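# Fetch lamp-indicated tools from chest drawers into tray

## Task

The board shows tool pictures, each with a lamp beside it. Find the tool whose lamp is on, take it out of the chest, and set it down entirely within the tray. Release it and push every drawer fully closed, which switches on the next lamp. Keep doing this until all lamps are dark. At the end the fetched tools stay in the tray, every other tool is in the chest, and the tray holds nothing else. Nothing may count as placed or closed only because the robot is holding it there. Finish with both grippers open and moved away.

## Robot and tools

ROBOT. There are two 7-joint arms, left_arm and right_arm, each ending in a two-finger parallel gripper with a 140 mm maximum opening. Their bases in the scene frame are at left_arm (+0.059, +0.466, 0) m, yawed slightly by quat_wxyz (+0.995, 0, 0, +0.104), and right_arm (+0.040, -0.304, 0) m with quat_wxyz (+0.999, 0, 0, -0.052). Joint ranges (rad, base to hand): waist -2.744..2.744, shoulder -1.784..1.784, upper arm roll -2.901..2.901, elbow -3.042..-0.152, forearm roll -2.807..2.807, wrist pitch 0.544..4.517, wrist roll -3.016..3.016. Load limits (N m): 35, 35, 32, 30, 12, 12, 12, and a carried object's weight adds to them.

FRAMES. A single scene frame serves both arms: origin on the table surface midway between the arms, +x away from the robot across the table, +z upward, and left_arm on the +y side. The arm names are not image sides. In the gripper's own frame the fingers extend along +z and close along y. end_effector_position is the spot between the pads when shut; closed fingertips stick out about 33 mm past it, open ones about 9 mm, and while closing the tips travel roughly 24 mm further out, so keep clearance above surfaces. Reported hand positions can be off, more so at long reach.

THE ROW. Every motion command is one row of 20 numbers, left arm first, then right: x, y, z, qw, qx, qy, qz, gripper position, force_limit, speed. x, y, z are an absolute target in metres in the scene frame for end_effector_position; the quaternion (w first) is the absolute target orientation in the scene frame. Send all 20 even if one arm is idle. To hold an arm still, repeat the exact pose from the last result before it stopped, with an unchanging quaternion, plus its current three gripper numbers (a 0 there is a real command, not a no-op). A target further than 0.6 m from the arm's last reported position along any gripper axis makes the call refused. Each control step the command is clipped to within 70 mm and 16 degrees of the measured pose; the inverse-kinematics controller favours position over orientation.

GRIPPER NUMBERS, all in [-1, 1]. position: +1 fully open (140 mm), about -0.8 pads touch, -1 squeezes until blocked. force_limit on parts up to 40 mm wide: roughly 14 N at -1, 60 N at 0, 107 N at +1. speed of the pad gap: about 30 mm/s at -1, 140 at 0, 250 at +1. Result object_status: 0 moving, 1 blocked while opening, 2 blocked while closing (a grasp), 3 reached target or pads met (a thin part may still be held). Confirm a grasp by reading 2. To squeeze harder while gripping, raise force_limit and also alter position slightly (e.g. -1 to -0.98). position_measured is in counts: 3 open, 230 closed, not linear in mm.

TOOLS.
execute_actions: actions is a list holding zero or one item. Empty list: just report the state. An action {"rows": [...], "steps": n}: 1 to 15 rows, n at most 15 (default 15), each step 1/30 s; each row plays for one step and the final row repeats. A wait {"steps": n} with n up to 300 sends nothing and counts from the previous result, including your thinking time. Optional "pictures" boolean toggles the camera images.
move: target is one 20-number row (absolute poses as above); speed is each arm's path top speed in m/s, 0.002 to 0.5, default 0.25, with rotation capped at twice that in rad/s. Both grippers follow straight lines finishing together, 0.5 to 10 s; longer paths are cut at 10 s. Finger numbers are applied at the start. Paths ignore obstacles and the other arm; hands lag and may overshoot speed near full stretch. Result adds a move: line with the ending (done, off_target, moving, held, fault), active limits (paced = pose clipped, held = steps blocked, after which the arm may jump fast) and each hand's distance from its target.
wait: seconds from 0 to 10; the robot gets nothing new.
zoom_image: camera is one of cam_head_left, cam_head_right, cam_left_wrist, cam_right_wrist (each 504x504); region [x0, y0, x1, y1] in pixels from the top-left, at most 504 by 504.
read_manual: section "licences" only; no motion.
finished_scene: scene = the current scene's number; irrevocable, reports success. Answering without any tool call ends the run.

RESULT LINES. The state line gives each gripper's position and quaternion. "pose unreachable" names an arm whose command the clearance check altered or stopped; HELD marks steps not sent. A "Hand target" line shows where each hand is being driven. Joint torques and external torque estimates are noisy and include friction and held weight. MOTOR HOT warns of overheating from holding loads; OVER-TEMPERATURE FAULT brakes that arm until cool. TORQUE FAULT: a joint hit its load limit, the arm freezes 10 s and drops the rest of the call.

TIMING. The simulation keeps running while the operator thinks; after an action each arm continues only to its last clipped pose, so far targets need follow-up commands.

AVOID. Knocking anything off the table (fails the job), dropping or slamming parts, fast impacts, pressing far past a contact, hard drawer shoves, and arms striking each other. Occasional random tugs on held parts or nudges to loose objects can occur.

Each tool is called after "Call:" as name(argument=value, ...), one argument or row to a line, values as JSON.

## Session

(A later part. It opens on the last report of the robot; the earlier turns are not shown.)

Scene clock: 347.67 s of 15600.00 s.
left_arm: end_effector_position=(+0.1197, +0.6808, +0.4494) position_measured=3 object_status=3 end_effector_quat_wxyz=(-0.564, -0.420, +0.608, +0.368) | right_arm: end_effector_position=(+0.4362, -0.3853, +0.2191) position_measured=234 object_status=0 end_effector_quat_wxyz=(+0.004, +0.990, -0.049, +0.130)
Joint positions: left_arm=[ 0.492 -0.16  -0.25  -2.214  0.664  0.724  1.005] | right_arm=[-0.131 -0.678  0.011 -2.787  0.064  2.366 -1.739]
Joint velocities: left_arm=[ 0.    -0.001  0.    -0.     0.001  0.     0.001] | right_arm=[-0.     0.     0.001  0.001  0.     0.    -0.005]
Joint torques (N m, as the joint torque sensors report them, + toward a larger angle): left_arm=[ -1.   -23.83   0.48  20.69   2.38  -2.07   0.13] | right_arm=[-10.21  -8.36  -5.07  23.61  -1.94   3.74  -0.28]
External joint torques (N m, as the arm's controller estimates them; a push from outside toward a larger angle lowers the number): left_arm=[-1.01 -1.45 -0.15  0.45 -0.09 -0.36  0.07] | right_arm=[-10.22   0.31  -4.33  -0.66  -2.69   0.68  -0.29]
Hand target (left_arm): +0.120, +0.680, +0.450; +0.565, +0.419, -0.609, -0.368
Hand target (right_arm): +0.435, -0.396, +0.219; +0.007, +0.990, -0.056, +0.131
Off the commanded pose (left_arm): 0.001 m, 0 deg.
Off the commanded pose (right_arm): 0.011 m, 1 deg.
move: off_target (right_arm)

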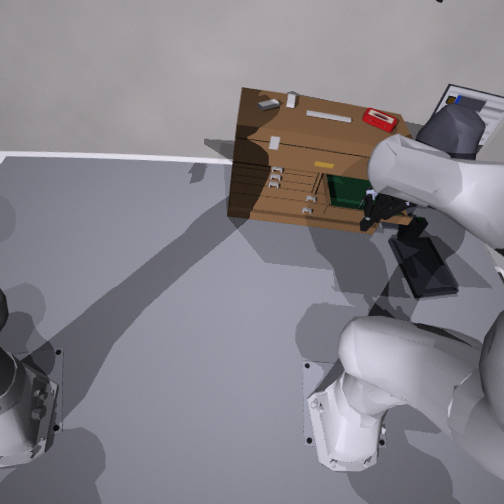

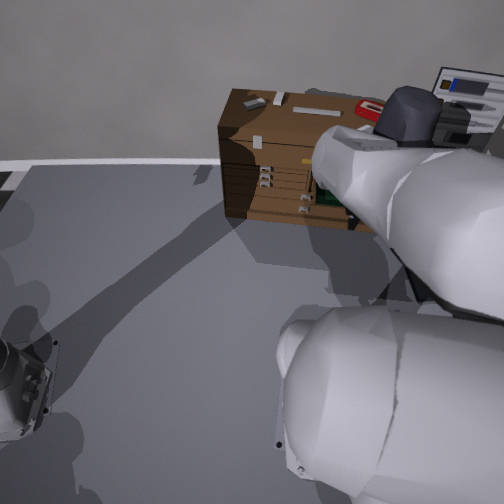

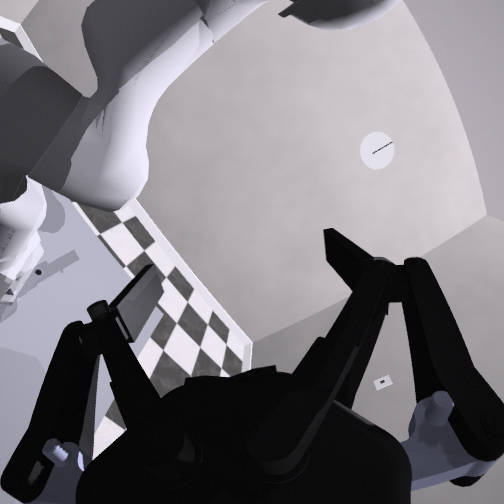

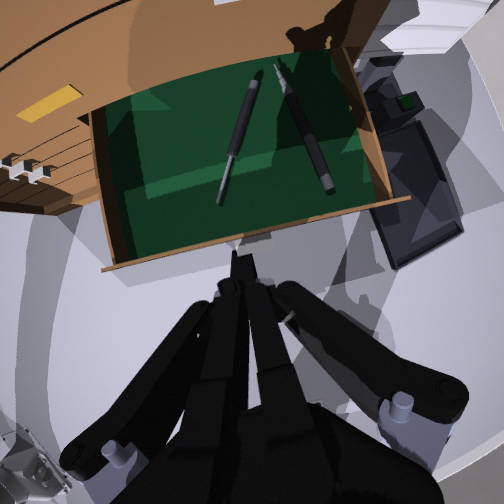

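Missed; reopen and straddle push instead.

Call:
move(
  target=[0.12,0.68,0.45,-0.565,-0.419,0.609,0.368,1,0,0,0.428,-0.388,0.219,0.0074,0.989,-0.056,0.131,0,0.3,-0.5],
  speed=0.02,
)

Call:
move(
  target=[0.12,0.68,0.45,-0.565,-0.419,0.609,0.368,1,0,0,0.445,-0.395,0.217,0.0074,0.989,-0.056,0.131,0,0.3,-0.5],
  speed=0.03,
)

Call:
move(
  target=[0.12,0.68,0.45,-0.565,-0.419,0.609,0.368,1,0,0,0.592,-0.411,0.21,0.0194,0.9385,-0.0533,0.3415,0,0.3,-0.5],
  speed=0.07,
)

Call:
move(
  target=[0.12,0.68,0.45,-0.565,-0.419,0.609,0.368,1,0,0,0.603,-0.412,0.21,0.0194,0.9385,-0.0533,0.3415,0,0.3,-0.5],
  speed=0.02,
)

Call:
move(
  target=[0.12,0.68,0.45,-0.565,-0.419,0.609,0.368,1,0,0,0.57,-0.409,0.21,0.0194,0.9385,-0.0533,0.3415,0,0.3,-0.5],
  speed=0.04,
)

Scene clock: 370.10 s of 15600.00 s.
left_arm: end_effector_position=(+0.1197, +0.6808, +0.4494) position_measured=3 object_status=3 end_effector_quat_wxyz=(-0.564, -0.420, +0.608, +0.368) | right_arm: end_effector_position=(+0.4296, -0.3879, +0.2198) position_measured=129 object_status=0 end_effector_quat_wxyz=(+0.008, +0.990, -0.053, +0.133)
Joint positions: left_arm=[ 0.492 -0.16  -0.25  -2.214  0.664  0.724  1.005] | right_arm=[-0.146 -0.709  0.02  -2.809  0.065  2.364 -1.739]
Joint velocities: left_arm=[-0.     0.001 -0.     0.001 -0.     0.     0.001] | right_arm=[-0.003  0.     0.    -0.001  0.    -0.001  0.   ]
Joint torques (N m, as the joint torque sensors report them, + toward a larger angle): left_arm=[ -0.78 -23.41   0.98  20.42   2.35  -2.12   0.16] | right_arm=[-1.17 -9.37  0.18 24.1   0.7   2.31  0.22]
External joint torques (N m, as the arm's controller estimates them; a push from outside toward a larger angle lowers the number): left_arm=[-0.73 -1.1   0.42  0.19 -0.12 -0.42  0.1 ] | right_arm=[-1.14 -1.63  1.16 -0.17 -0.06 -0.74  0.21]
Hand target (left_arm): +0.120, +0.680, +0.450; +0.565, +0.419, -0.609, -0.368
Hand target (right_arm): +0.428, -0.388, +0.219; +0.007, +0.990, -0.056, +0.131
Off the commanded pose (left_arm): 0.001 m, 0 deg.
Off the commanded pose (right_arm): 0.002 m, 0 deg.
After step 90, 18.47 s passed at rest.
move: done

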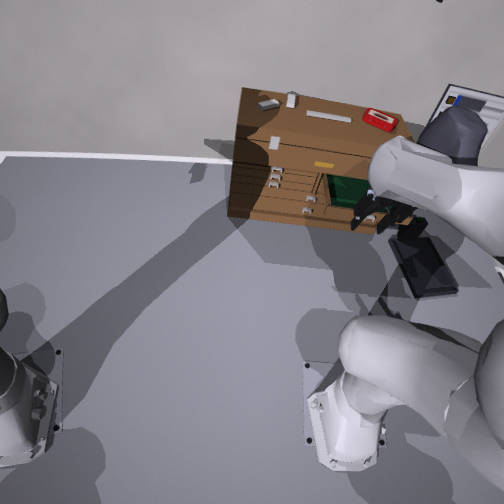

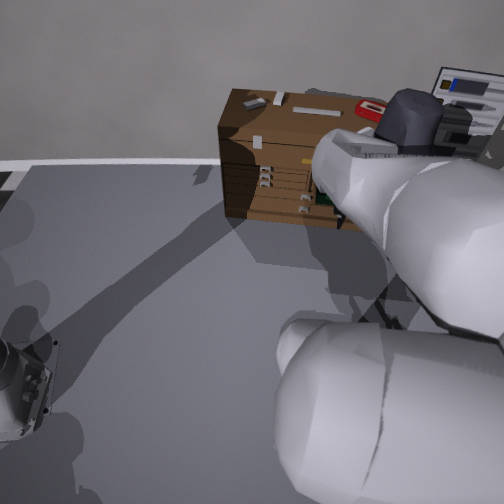

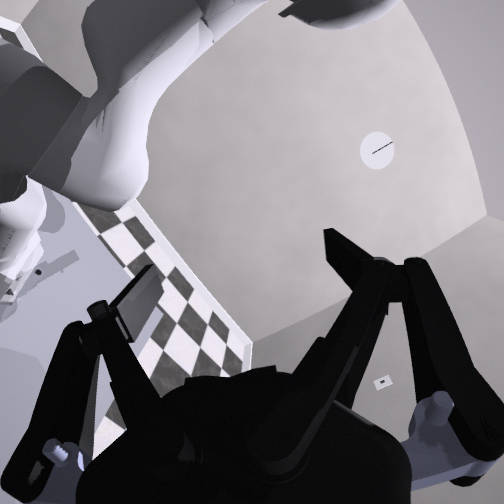

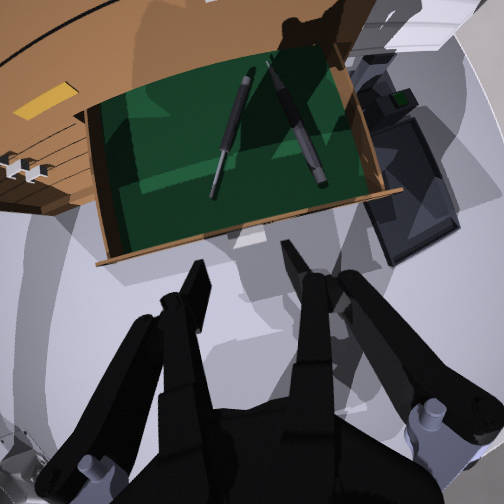

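Scene clock: 370.97 s of 15600.00 s.
left_arm: end_effector_position=(+0.1197, +0.6808, +0.4494) position_measured=3 object_status=3 end_effector_quat_wxyz=(-0.564, -0.420, +0.608, +0.368) | right_arm: end_effector_position=(+0.4431, -0.3935, +0.2161) position_measured=129 object_status=3 end_effector_quat_wxyz=(+0.006, +0.990, -0.056, +0.129)
Joint positions: left_arm=[ 0.492 -0.16  -0.25  -2.214  0.664  0.724  1.005] | right_arm=[-0.15  -0.639  0.018 -2.769  0.065  2.386 -1.739]
Joint velocities: left_arm=[ 0.    -0.001  0.     0.001  0.     0.     0.001] | right_arm=[ 0.     0.002 -0.     0.003  0.     0.008 -0.   ]
Joint torques (N m, as the joint torque sensors report them, + toward a larger angle): left_arm=[ -1.2  -23.52   0.88  20.59   2.39  -2.07   0.15] | right_arm=[-1.09 -9.06 -0.98 25.38  0.23  3.63 -0.21]
External joint torques (N m, as the arm's controller estimates them; a push from outside toward a larger angle lowers the number): left_arm=[-1.23 -1.06  0.22  0.29 -0.09 -0.35  0.09] | right_arm=[-1.09  0.78 -0.15  1.29 -0.51  0.59 -0.22]
Hand target (left_arm): +0.120, +0.680, +0.450; +0.565, +0.419, -0.609, -0.368
Hand target (right_arm): +0.445, -0.395, +0.217; +0.007, +0.990, -0.056, +0.131
Off the commanded pose (left_arm): 0.001 m, 0 deg.
Off the commanded pose (right_arm): 0.003 m, 0 deg.
move: done

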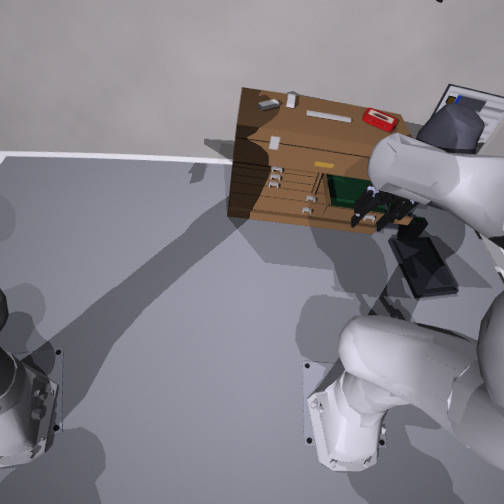

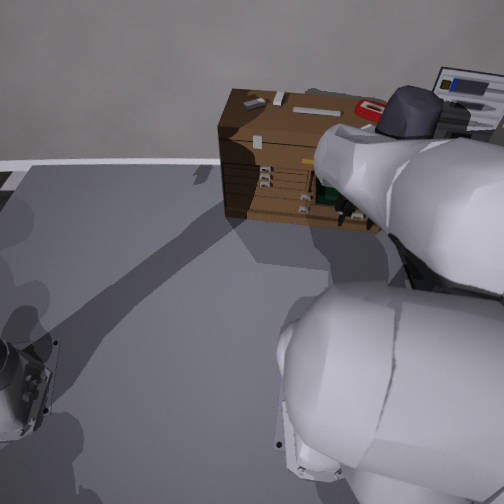

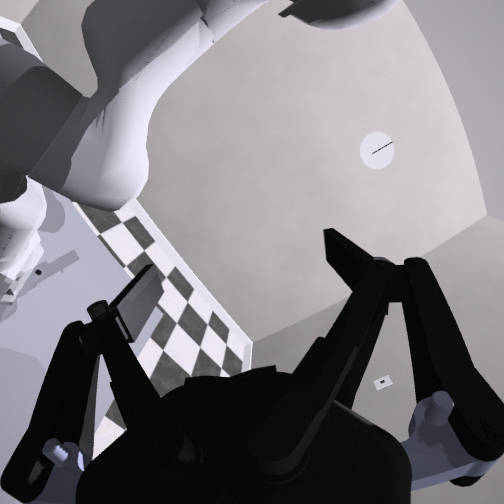

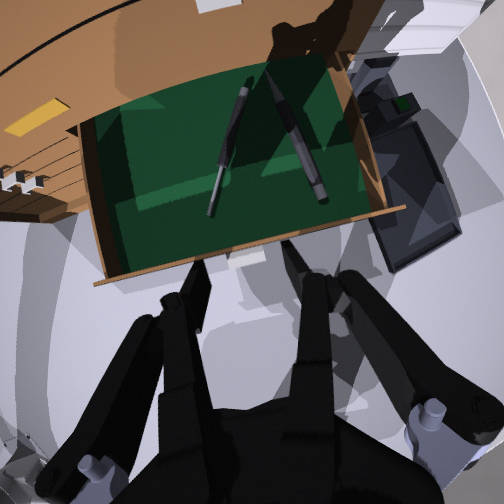

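Scene clock: 374.47 s of 15600.00 s.
left_arm: end_effector_position=(+0.1197, +0.6808, +0.4494) position_measured=3 object_status=3 end_effector_quat_wxyz=(-0.564, -0.420, +0.608, +0.368) | right_arm: end_effector_position=(+0.5877, -0.4081, +0.2002) position_measured=129 object_status=3 end_effector_quat_wxyz=(+0.018, +0.942, -0.055, +0.330)
Joint positions: left_arm=[ 0.492 -0.16  -0.25  -2.214  0.664  0.724  1.005] | right_arm=[ 0.151 -0.262 -0.226 -2.773  0.163  3.189 -1.812]
Joint velocities: left_arm=[ 0.001 -0.001  0.     0.     0.    -0.    -0.001] | right_arm=[ 0.061  0.002 -0.064 -0.01   0.002  0.028 -0.023]
Joint torques (N m, as the joint torque sensors report them, + toward a larger angle): left_arm=[ -1.06 -24.34   0.82  20.76   2.38  -2.04   0.1 ] | right_arm=[ -0.58 -18.88   0.18  24.4   -0.44   5.87  -0.26]
External joint torques (N m, as the arm's controller estimates them; a push from outside toward a larger angle lowers the number): left_arm=[-1.08 -2.02  0.18  0.54 -0.1  -0.33  0.04] | right_arm=[-0.61  0.09 -1.18  3.67 -0.53  2.42 -0.28]
Hand target (left_arm): +0.120, +0.680, +0.450; +0.565, +0.419, -0.609, -0.368
Hand target (right_arm): +0.594, -0.411, +0.209; +0.022, +0.938, -0.052, +0.341
Off the commanded pose (left_arm): 0.001 m, 0 deg.
Off the commanded pose (right_arm): 0.011 m, 1 deg.
move: off_target (right_arm)

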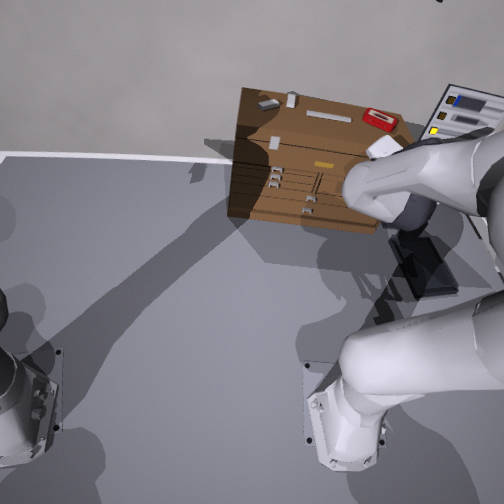

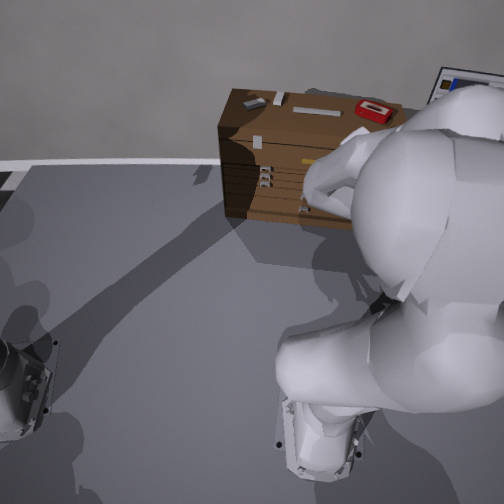

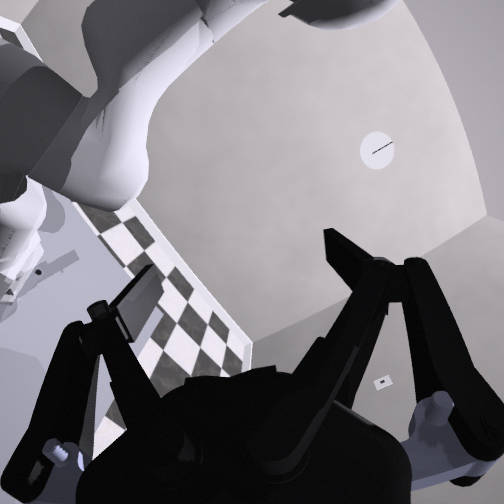

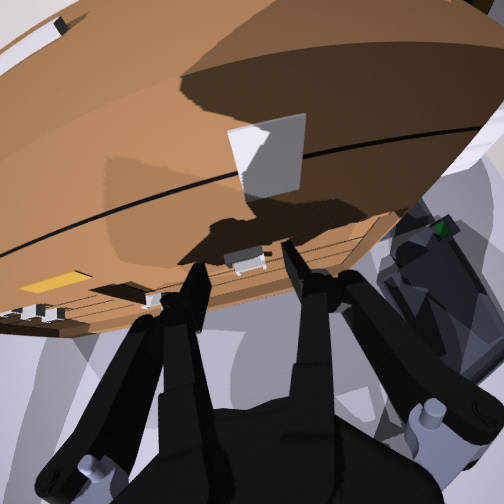

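Scene clock: 375.63 s of 15600.00 s.
left_arm: end_effector_position=(+0.1197, +0.6808, +0.4494) position_measured=3 object_status=3 end_effector_quat_wxyz=(-0.564, -0.420, +0.608, +0.368) | right_arm: end_effector_position=(+0.5924, -0.4087, +0.2001) position_measured=129 object_status=3 end_effector_quat_wxyz=(+0.017, +0.943, -0.049, +0.329)
Joint positions: left_arm=[ 0.492 -0.16  -0.25  -2.214  0.664  0.724  1.005] | right_arm=[ 0.185 -0.25  -0.262 -2.757  0.163  3.184 -1.828]
Joint velocities: left_arm=[ 0.001 -0.     0.001  0.     0.     0.    -0.   ] | right_arm=[ 0.008 -0.    -0.01   0.     0.001 -0.002 -0.009]
Joint torques (N m, as the joint torque sensors report them, + toward a larger angle): left_arm=[ -0.94 -23.61   0.83  20.92   2.4   -2.04   0.14] | right_arm=[  0.65 -13.55   1.17  30.59   0.93   6.15   0.28]
External joint torques (N m, as the arm's controller estimates them; a push from outside toward a larger angle lowers the number): left_arm=[-1.04 -1.29  0.11  0.67 -0.07 -0.33  0.08] | right_arm=[ 0.67  5.66 -0.25  9.92  0.84  2.72  0.28]
Hand target (left_arm): +0.120, +0.680, +0.450; +0.565, +0.419, -0.609, -0.368
Hand target (right_arm): +0.603, -0.412, +0.210; +0.020, +0.938, -0.053, +0.341
Off the commanded pose (left_arm): 0.001 m, 0 deg.
Off the commanded pose (right_arm): 0.015 m, 2 deg.
move: off_target (right_arm)

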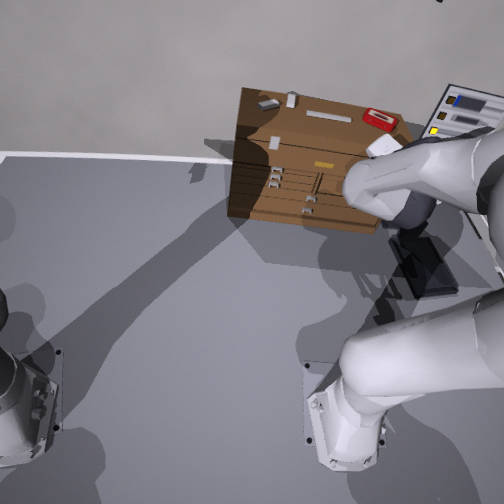

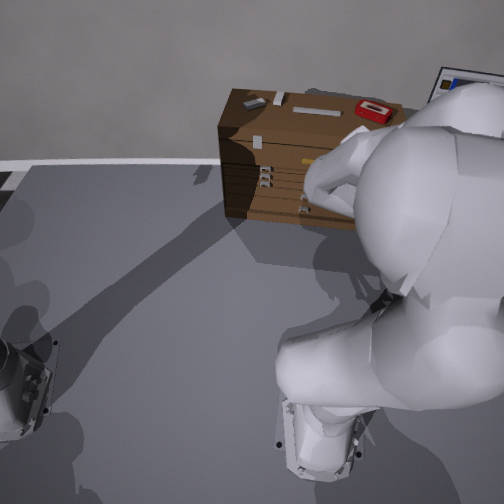

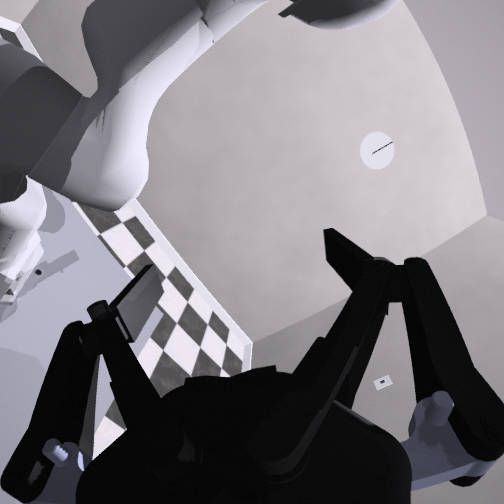

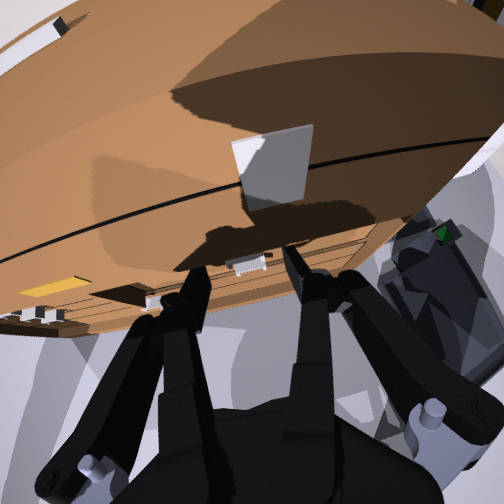

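Scene clock: 376.53 s of 15600.00 s.
left_arm: end_effector_position=(+0.1197, +0.6808, +0.4494) position_measured=3 object_status=3 end_effector_quat_wxyz=(-0.564, -0.420, +0.608, +0.368) | right_arm: end_effector_position=(+0.5699, -0.4077, +0.2086) position_measured=129 object_status=3 end_effector_quat_wxyz=(+0.019, +0.939, -0.052, +0.339)
Joint positions: left_arm=[ 0.492 -0.16  -0.25  -2.214  0.664  0.724  1.005] | right_arm=[ 0.119 -0.339 -0.204 -2.836  0.163  3.195 -1.828]
Joint velocities: left_arm=[-0.001 -0.    -0.001  0.001  0.     0.    -0.001] | right_arm=[-0.007 -0.003  0.008 -0.004  0.     0.002  0.   ]
Joint torques (N m, as the joint torque sensors report them, + toward a larger angle): left_arm=[ -1.07 -24.01   0.39  20.99   2.43  -2.07   0.12] | right_arm=[ -0.93 -17.51   3.78  20.37   0.08   3.87  -0.04]
External joint torques (N m, as the arm's controller estimates them; a push from outside toward a larger angle lowers the number): left_arm=[-1.07 -1.66 -0.22  0.73 -0.04 -0.36  0.06] | right_arm=[-0.9  -1.    2.46 -0.51 -0.01  0.43 -0.05]
Hand target (left_arm): +0.120, +0.680, +0.450; +0.565, +0.419, -0.609, -0.368
Hand target (right_arm): +0.570, -0.408, +0.210; +0.019, +0.938, -0.053, +0.341
Off the commanded pose (left_arm): 0.001 m, 0 deg.
Off the commanded pose (right_arm): 0.002 m, 0 deg.
move: done

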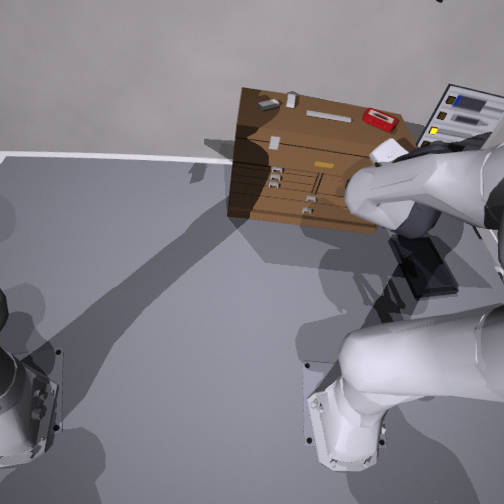

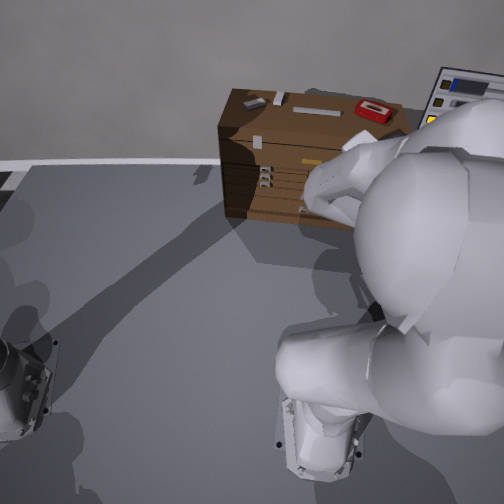

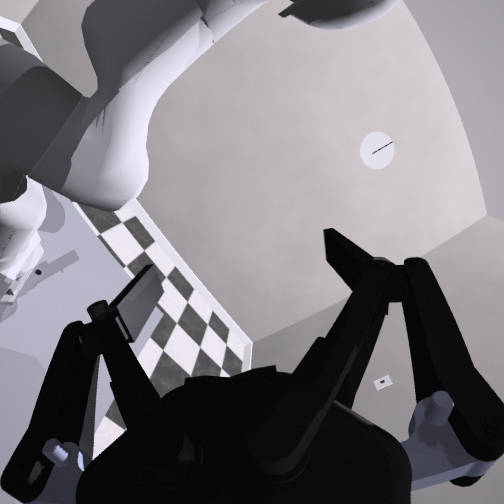

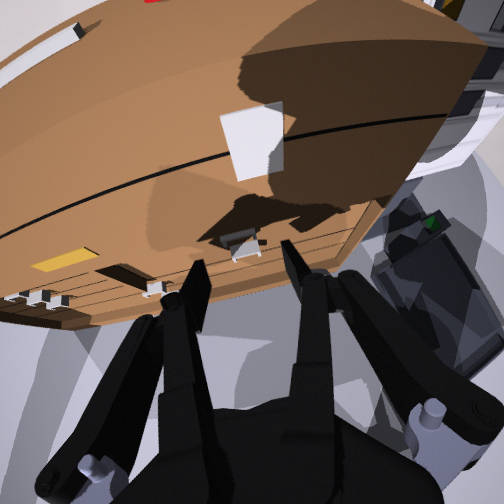

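Now R2.

Call:
move(
  target=[0.12,0.68,0.45,-0.565,-0.419,0.609,0.368,1,0,0,0.572,-0.41,0.182,0.0194,0.9385,-0.0533,0.3415,0,0.3,-0.5],
  speed=0.04,
)

Call:
move(
  target=[0.12,0.68,0.45,-0.565,-0.419,0.609,0.368,1,0,0,0.586,-0.411,0.181,0.0194,0.9385,-0.0533,0.3415,0,0.3,-0.5],
  speed=0.02,
)

Call:
move(
  target=[0.12,0.68,0.45,-0.565,-0.419,0.609,0.368,1,0,0,0.586,-0.411,0.181,0.0194,0.9385,-0.0533,0.3415,-1,0.3,-0.5],
  speed=0.02,
)

Scene clock: 388.27 s of 15600.00 s.
left_arm: end_effector_position=(+0.1197, +0.6808, +0.4494) position_measured=3 object_status=3 end_effector_quat_wxyz=(-0.564, -0.420, +0.608, +0.368) | right_arm: end_effector_position=(+0.5715, -0.4100, +0.1818) position_measured=129 object_status=3 end_effector_quat_wxyz=(+0.017, +0.939, -0.058, +0.340)
Joint positions: left_arm=[ 0.492 -0.16  -0.25  -2.214  0.664  0.724  1.005] | right_arm=[ 0.271 -0.26  -0.361 -2.846  0.156  3.297 -1.828]
Joint velocities: left_arm=[-0.     0.002  0.001 -0.001  0.    -0.     0.001] | right_arm=[ 0.012 -0.    -0.015 -0.    -0.007  0.014 -0.   ]
Joint torques (N m, as the joint torque sensors report them, + toward a larger angle): left_arm=[ -1.   -23.58   0.79  21.     2.42  -2.11   0.21] | right_arm=[  0.41 -16.31   2.35  19.08  -1.01   3.94  -0.43]
External joint torques (N m, as the arm's controller estimates them; a push from outside toward a larger angle lowers the number): left_arm=[-1.02 -1.43  0.16  0.87 -0.04 -0.4   0.15] | right_arm=[ 0.41  0.81  0.39 -0.29 -0.95  0.52 -0.44]
Hand target (left_arm): +0.120, +0.680, +0.450; +0.565, +0.419, -0.609, -0.368
Hand target (right_arm): +0.572, -0.410, +0.182; +0.019, +0.938, -0.053, +0.341
Off the commanded pose (left_arm): 0.001 m, 0 deg.
Off the commanded pose (right_arm): 0.001 m, 1 deg.
After step 90, 7.60 s passed at rest.
move: done

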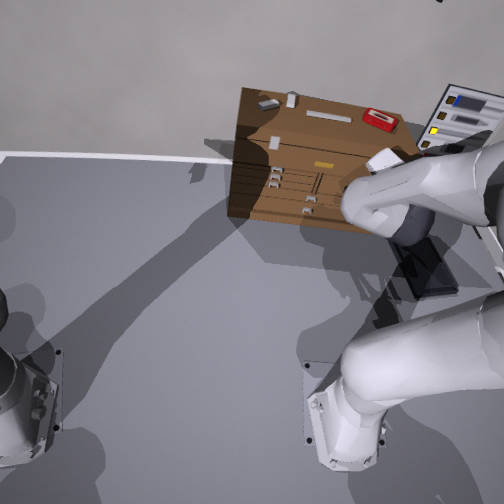

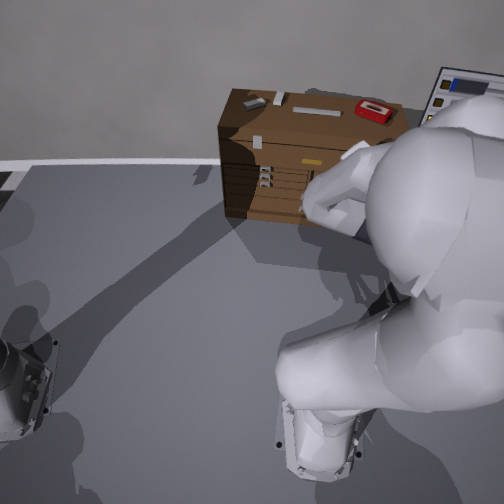

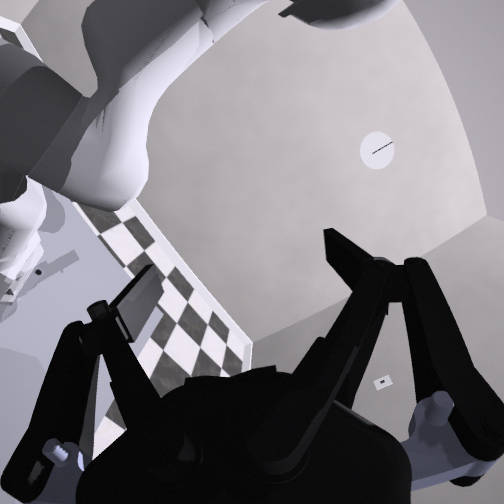

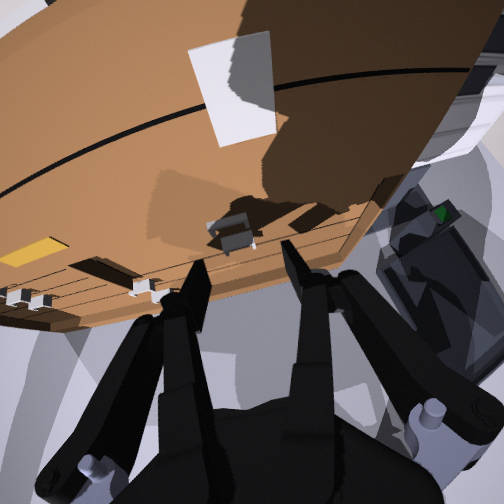

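Scene clock: 389.23 s of 15600.00 s.
left_arm: end_effector_position=(+0.1197, +0.6808, +0.4494) position_measured=3 object_status=3 end_effector_quat_wxyz=(-0.564, -0.420, +0.608, +0.368) | right_arm: end_effector_position=(+0.5845, -0.4113, +0.1799) position_measured=129 object_status=3 end_effector_quat_wxyz=(+0.018, +0.939, -0.056, +0.339)
Joint positions: left_arm=[ 0.492 -0.16  -0.25  -2.214  0.664  0.724  1.005] | right_arm=[ 0.335 -0.218 -0.42  -2.806  0.156  3.301 -1.828]
Joint velocities: left_arm=[ 0.001 -0.002  0.003  0.     0.     0.001  0.   ] | right_arm=[ 0.018  0.004 -0.018  0.003  0.     0.003  0.   ]
Joint torques (N m, as the joint torque sensors report them, + toward a larger angle): left_arm=[ -1.   -23.29   0.68  20.68   2.42  -2.08   0.13] | right_arm=[  0.93 -17.17   1.74  19.86  -0.88   3.97  -0.24]
External joint torques (N m, as the arm's controller estimates them; a push from outside toward a larger angle lowers the number): left_arm=[-1.07 -0.95 -0.01  0.48 -0.05 -0.36  0.07] | right_arm=[ 0.95  0.82 -0.24  0.58 -0.84  0.54 -0.26]
Hand target (left_arm): +0.120, +0.680, +0.450; +0.565, +0.419, -0.609, -0.368
Hand target (right_arm): +0.586, -0.411, +0.181; +0.020, +0.938, -0.053, +0.341
Off the commanded pose (left_arm): 0.001 m, 0 deg.
Off the commanded pose (right_arm): 0.002 m, 0 deg.
move: done

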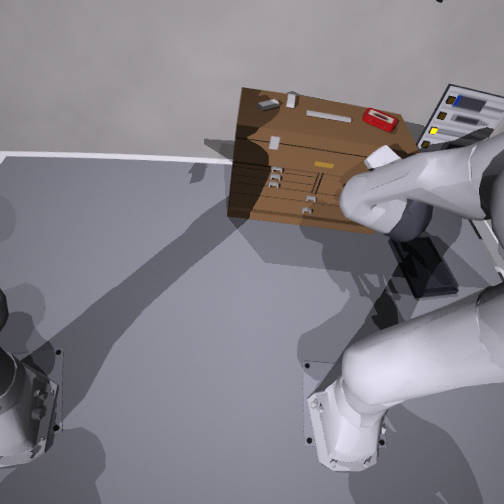

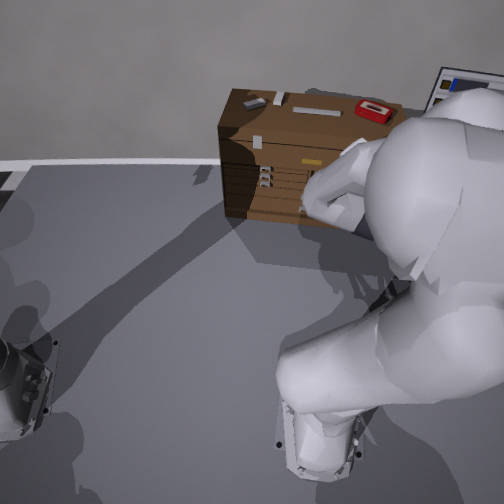

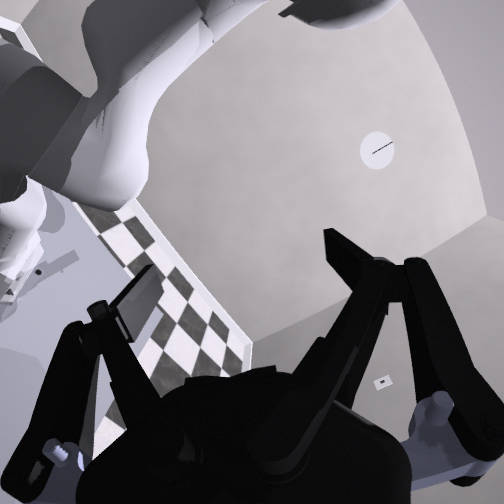

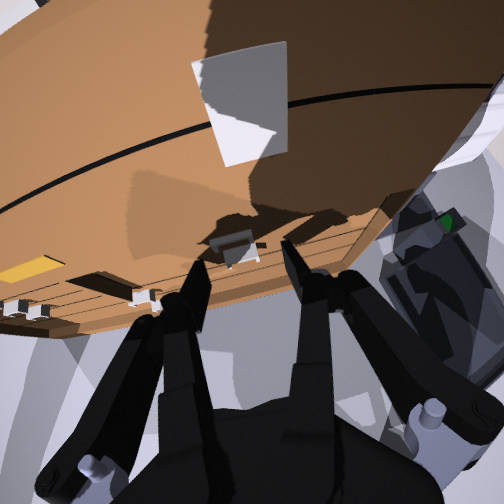

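Scene clock: 389.93 s of 15600.00 s.
left_arm: end_effector_position=(+0.1197, +0.6808, +0.4494) position_measured=3 object_status=3 end_effector_quat_wxyz=(-0.564, -0.420, +0.608, +0.368) | right_arm: end_effector_position=(+0.5849, -0.4104, +0.1801) position_measured=194 object_status=2 end_effector_quat_wxyz=(+0.018, +0.939, -0.055, +0.340)
Joint positions: left_arm=[ 0.492 -0.16  -0.25  -2.214  0.664  0.724  1.005] | right_arm=[ 0.338 -0.218 -0.421 -2.806  0.155  3.301 -1.828]
Joint velocities: left_arm=[-0.001 -0.001  0.001  0.001 -0.001 -0.    -0.001] | right_arm=[-0.     0.001 -0.001 -0.    -0.001  0.001  0.001]
Joint torques (N m, as the joint torque sensors report them, + toward a larger angle): left_arm=[ -0.67 -23.56   0.73  20.74   2.36  -2.01   0.19] | right_arm=[  0.26 -16.97   1.29  20.36  -0.67   3.88  -0.25]
External joint torques (N m, as the arm's controller estimates them; a push from outside toward a larger angle lowers the number): left_arm=[-0.66 -1.09  0.12  0.41 -0.12 -0.3   0.13] | right_arm=[ 0.23  1.05 -0.72  1.04 -0.61  0.44 -0.27]
Hand target (left_arm): +0.120, +0.680, +0.450; +0.565, +0.419, -0.609, -0.368
Hand target (right_arm): +0.586, -0.411, +0.181; +0.019, +0.938, -0.053, +0.341
Off the commanded pose (left_arm): 0.001 m, 0 deg.
Off the commanded pose (right_arm): 0.002 m, 0 deg.
move: done

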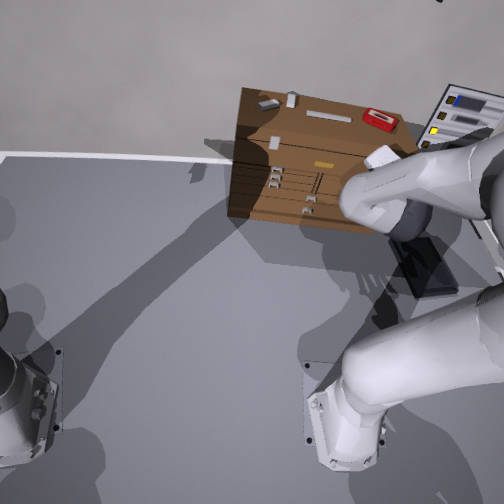

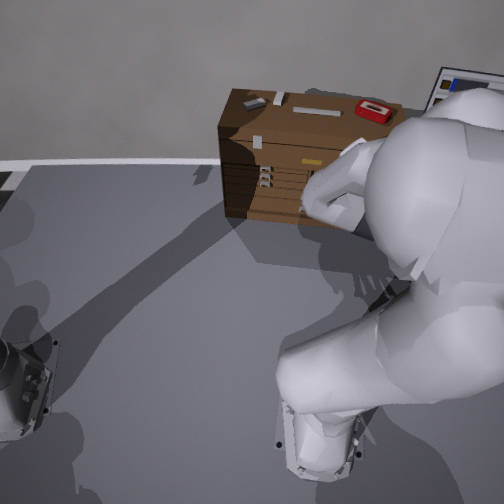

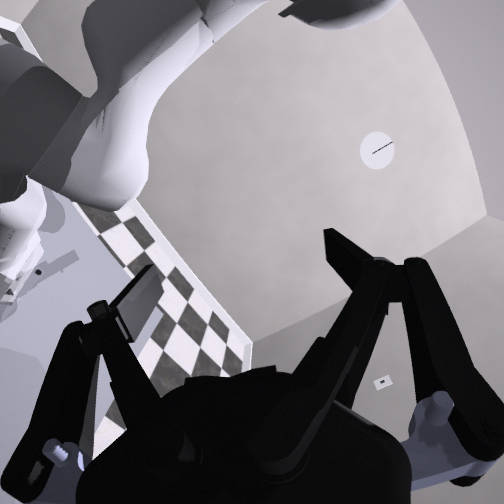

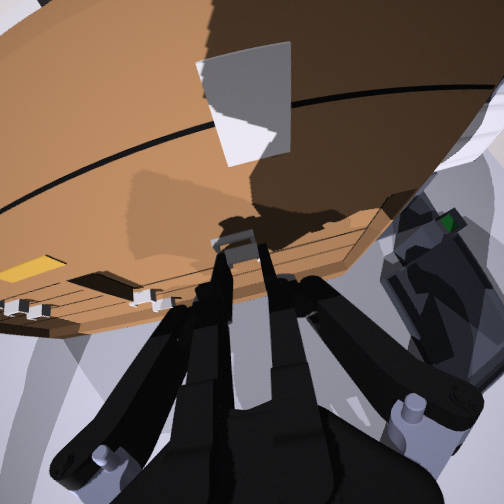

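Call:
move(
  target=[0.12,0.68,0.45,-0.565,-0.419,0.609,0.368,1,0,0,0.438,-0.395,0.189,0.0074,0.989,-0.056,0.131,-1,0.3,-0.5],
  speed=0.07,
)

Call:
zoom_image(
  camera="cam_right_wrist",
  region=[60,30,420,300],
)

Scene clock: 399.13 s of 15600.00 s.
left_arm: end_effector_position=(+0.1197, +0.6808, +0.4494) position_measured=3 object_status=3 end_effector_quat_wxyz=(-0.564, -0.420, +0.608, +0.368) | right_arm: end_effector_position=(+0.4379, -0.3962, +0.1903) position_measured=194 object_status=2 end_effector_quat_wxyz=(+0.006, +0.989, -0.054, +0.134)
Joint positions: left_arm=[ 0.492 -0.16  -0.25  -2.214  0.664  0.724  1.005] | right_arm=[-0.157 -0.623  0.015 -2.835  0.078  2.476 -1.766]
Joint velocities: left_arm=[ 0.001 -0.001  0.    -0.001 -0.001 -0.001 -0.001] | right_arm=[-0.006 -0.002  0.008  0.004  0.    -0.019 -0.001]
Joint torques (N m, as the joint torque sensors report them, + toward a larger angle): left_arm=[ -0.64 -23.68   1.03  20.62   2.41  -2.07   0.15] | right_arm=[ -0.45 -11.62   1.42  25.09   0.85   1.58   0.29]
External joint torques (N m, as the arm's controller estimates them; a push from outside toward a larger angle lowers the number): left_arm=[-0.73 -1.29  0.32  0.37 -0.07 -0.35  0.09] | right_arm=[-0.47 -1.97  2.16  1.6   0.17 -1.47  0.28]
Hand target (left_arm): +0.120, +0.680, +0.450; +0.565, +0.419, -0.609, -0.368
Hand target (right_arm): +0.436, -0.394, +0.191; +0.005, +0.990, -0.057, +0.131
Off the commanded pose (left_arm): 0.001 m, 0 deg.
Off the commanded pose (right_arm): 0.002 m, 0 deg.
After step 90, 2.70 s passed at rest.
move: done

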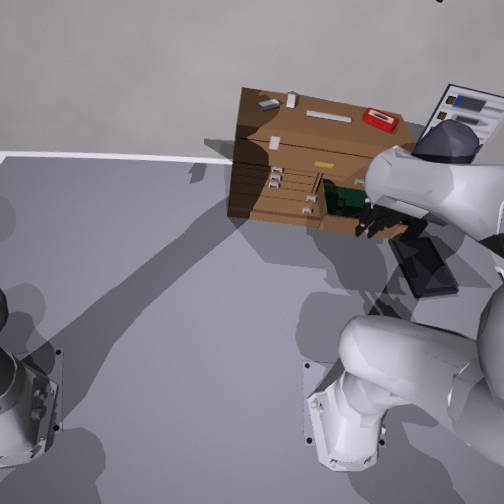

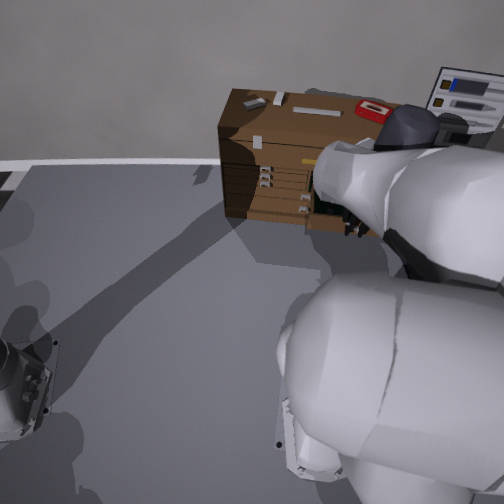

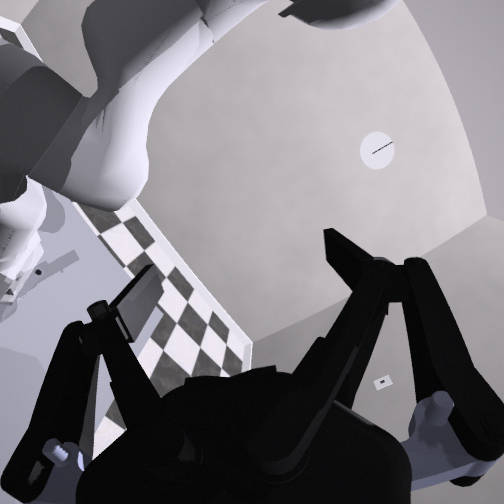

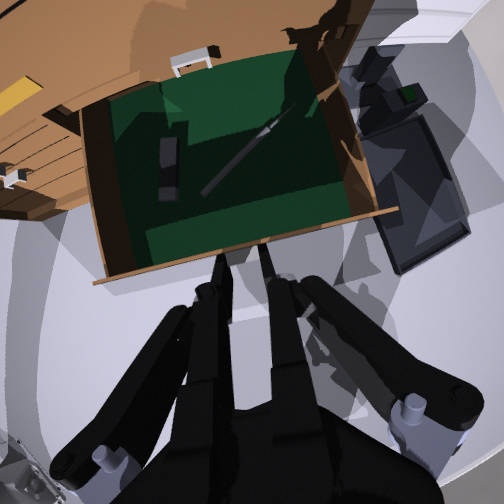

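Region (60, 30, 420, 300) of cam_right_wrist's 504x504 image, scaled by 1.400, with more detail than that image has; it fills the top 378 rows of this view, and the rest is white.

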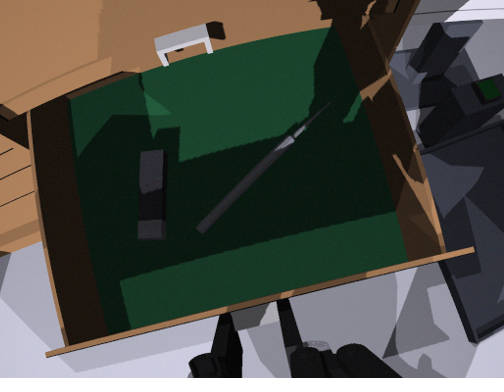

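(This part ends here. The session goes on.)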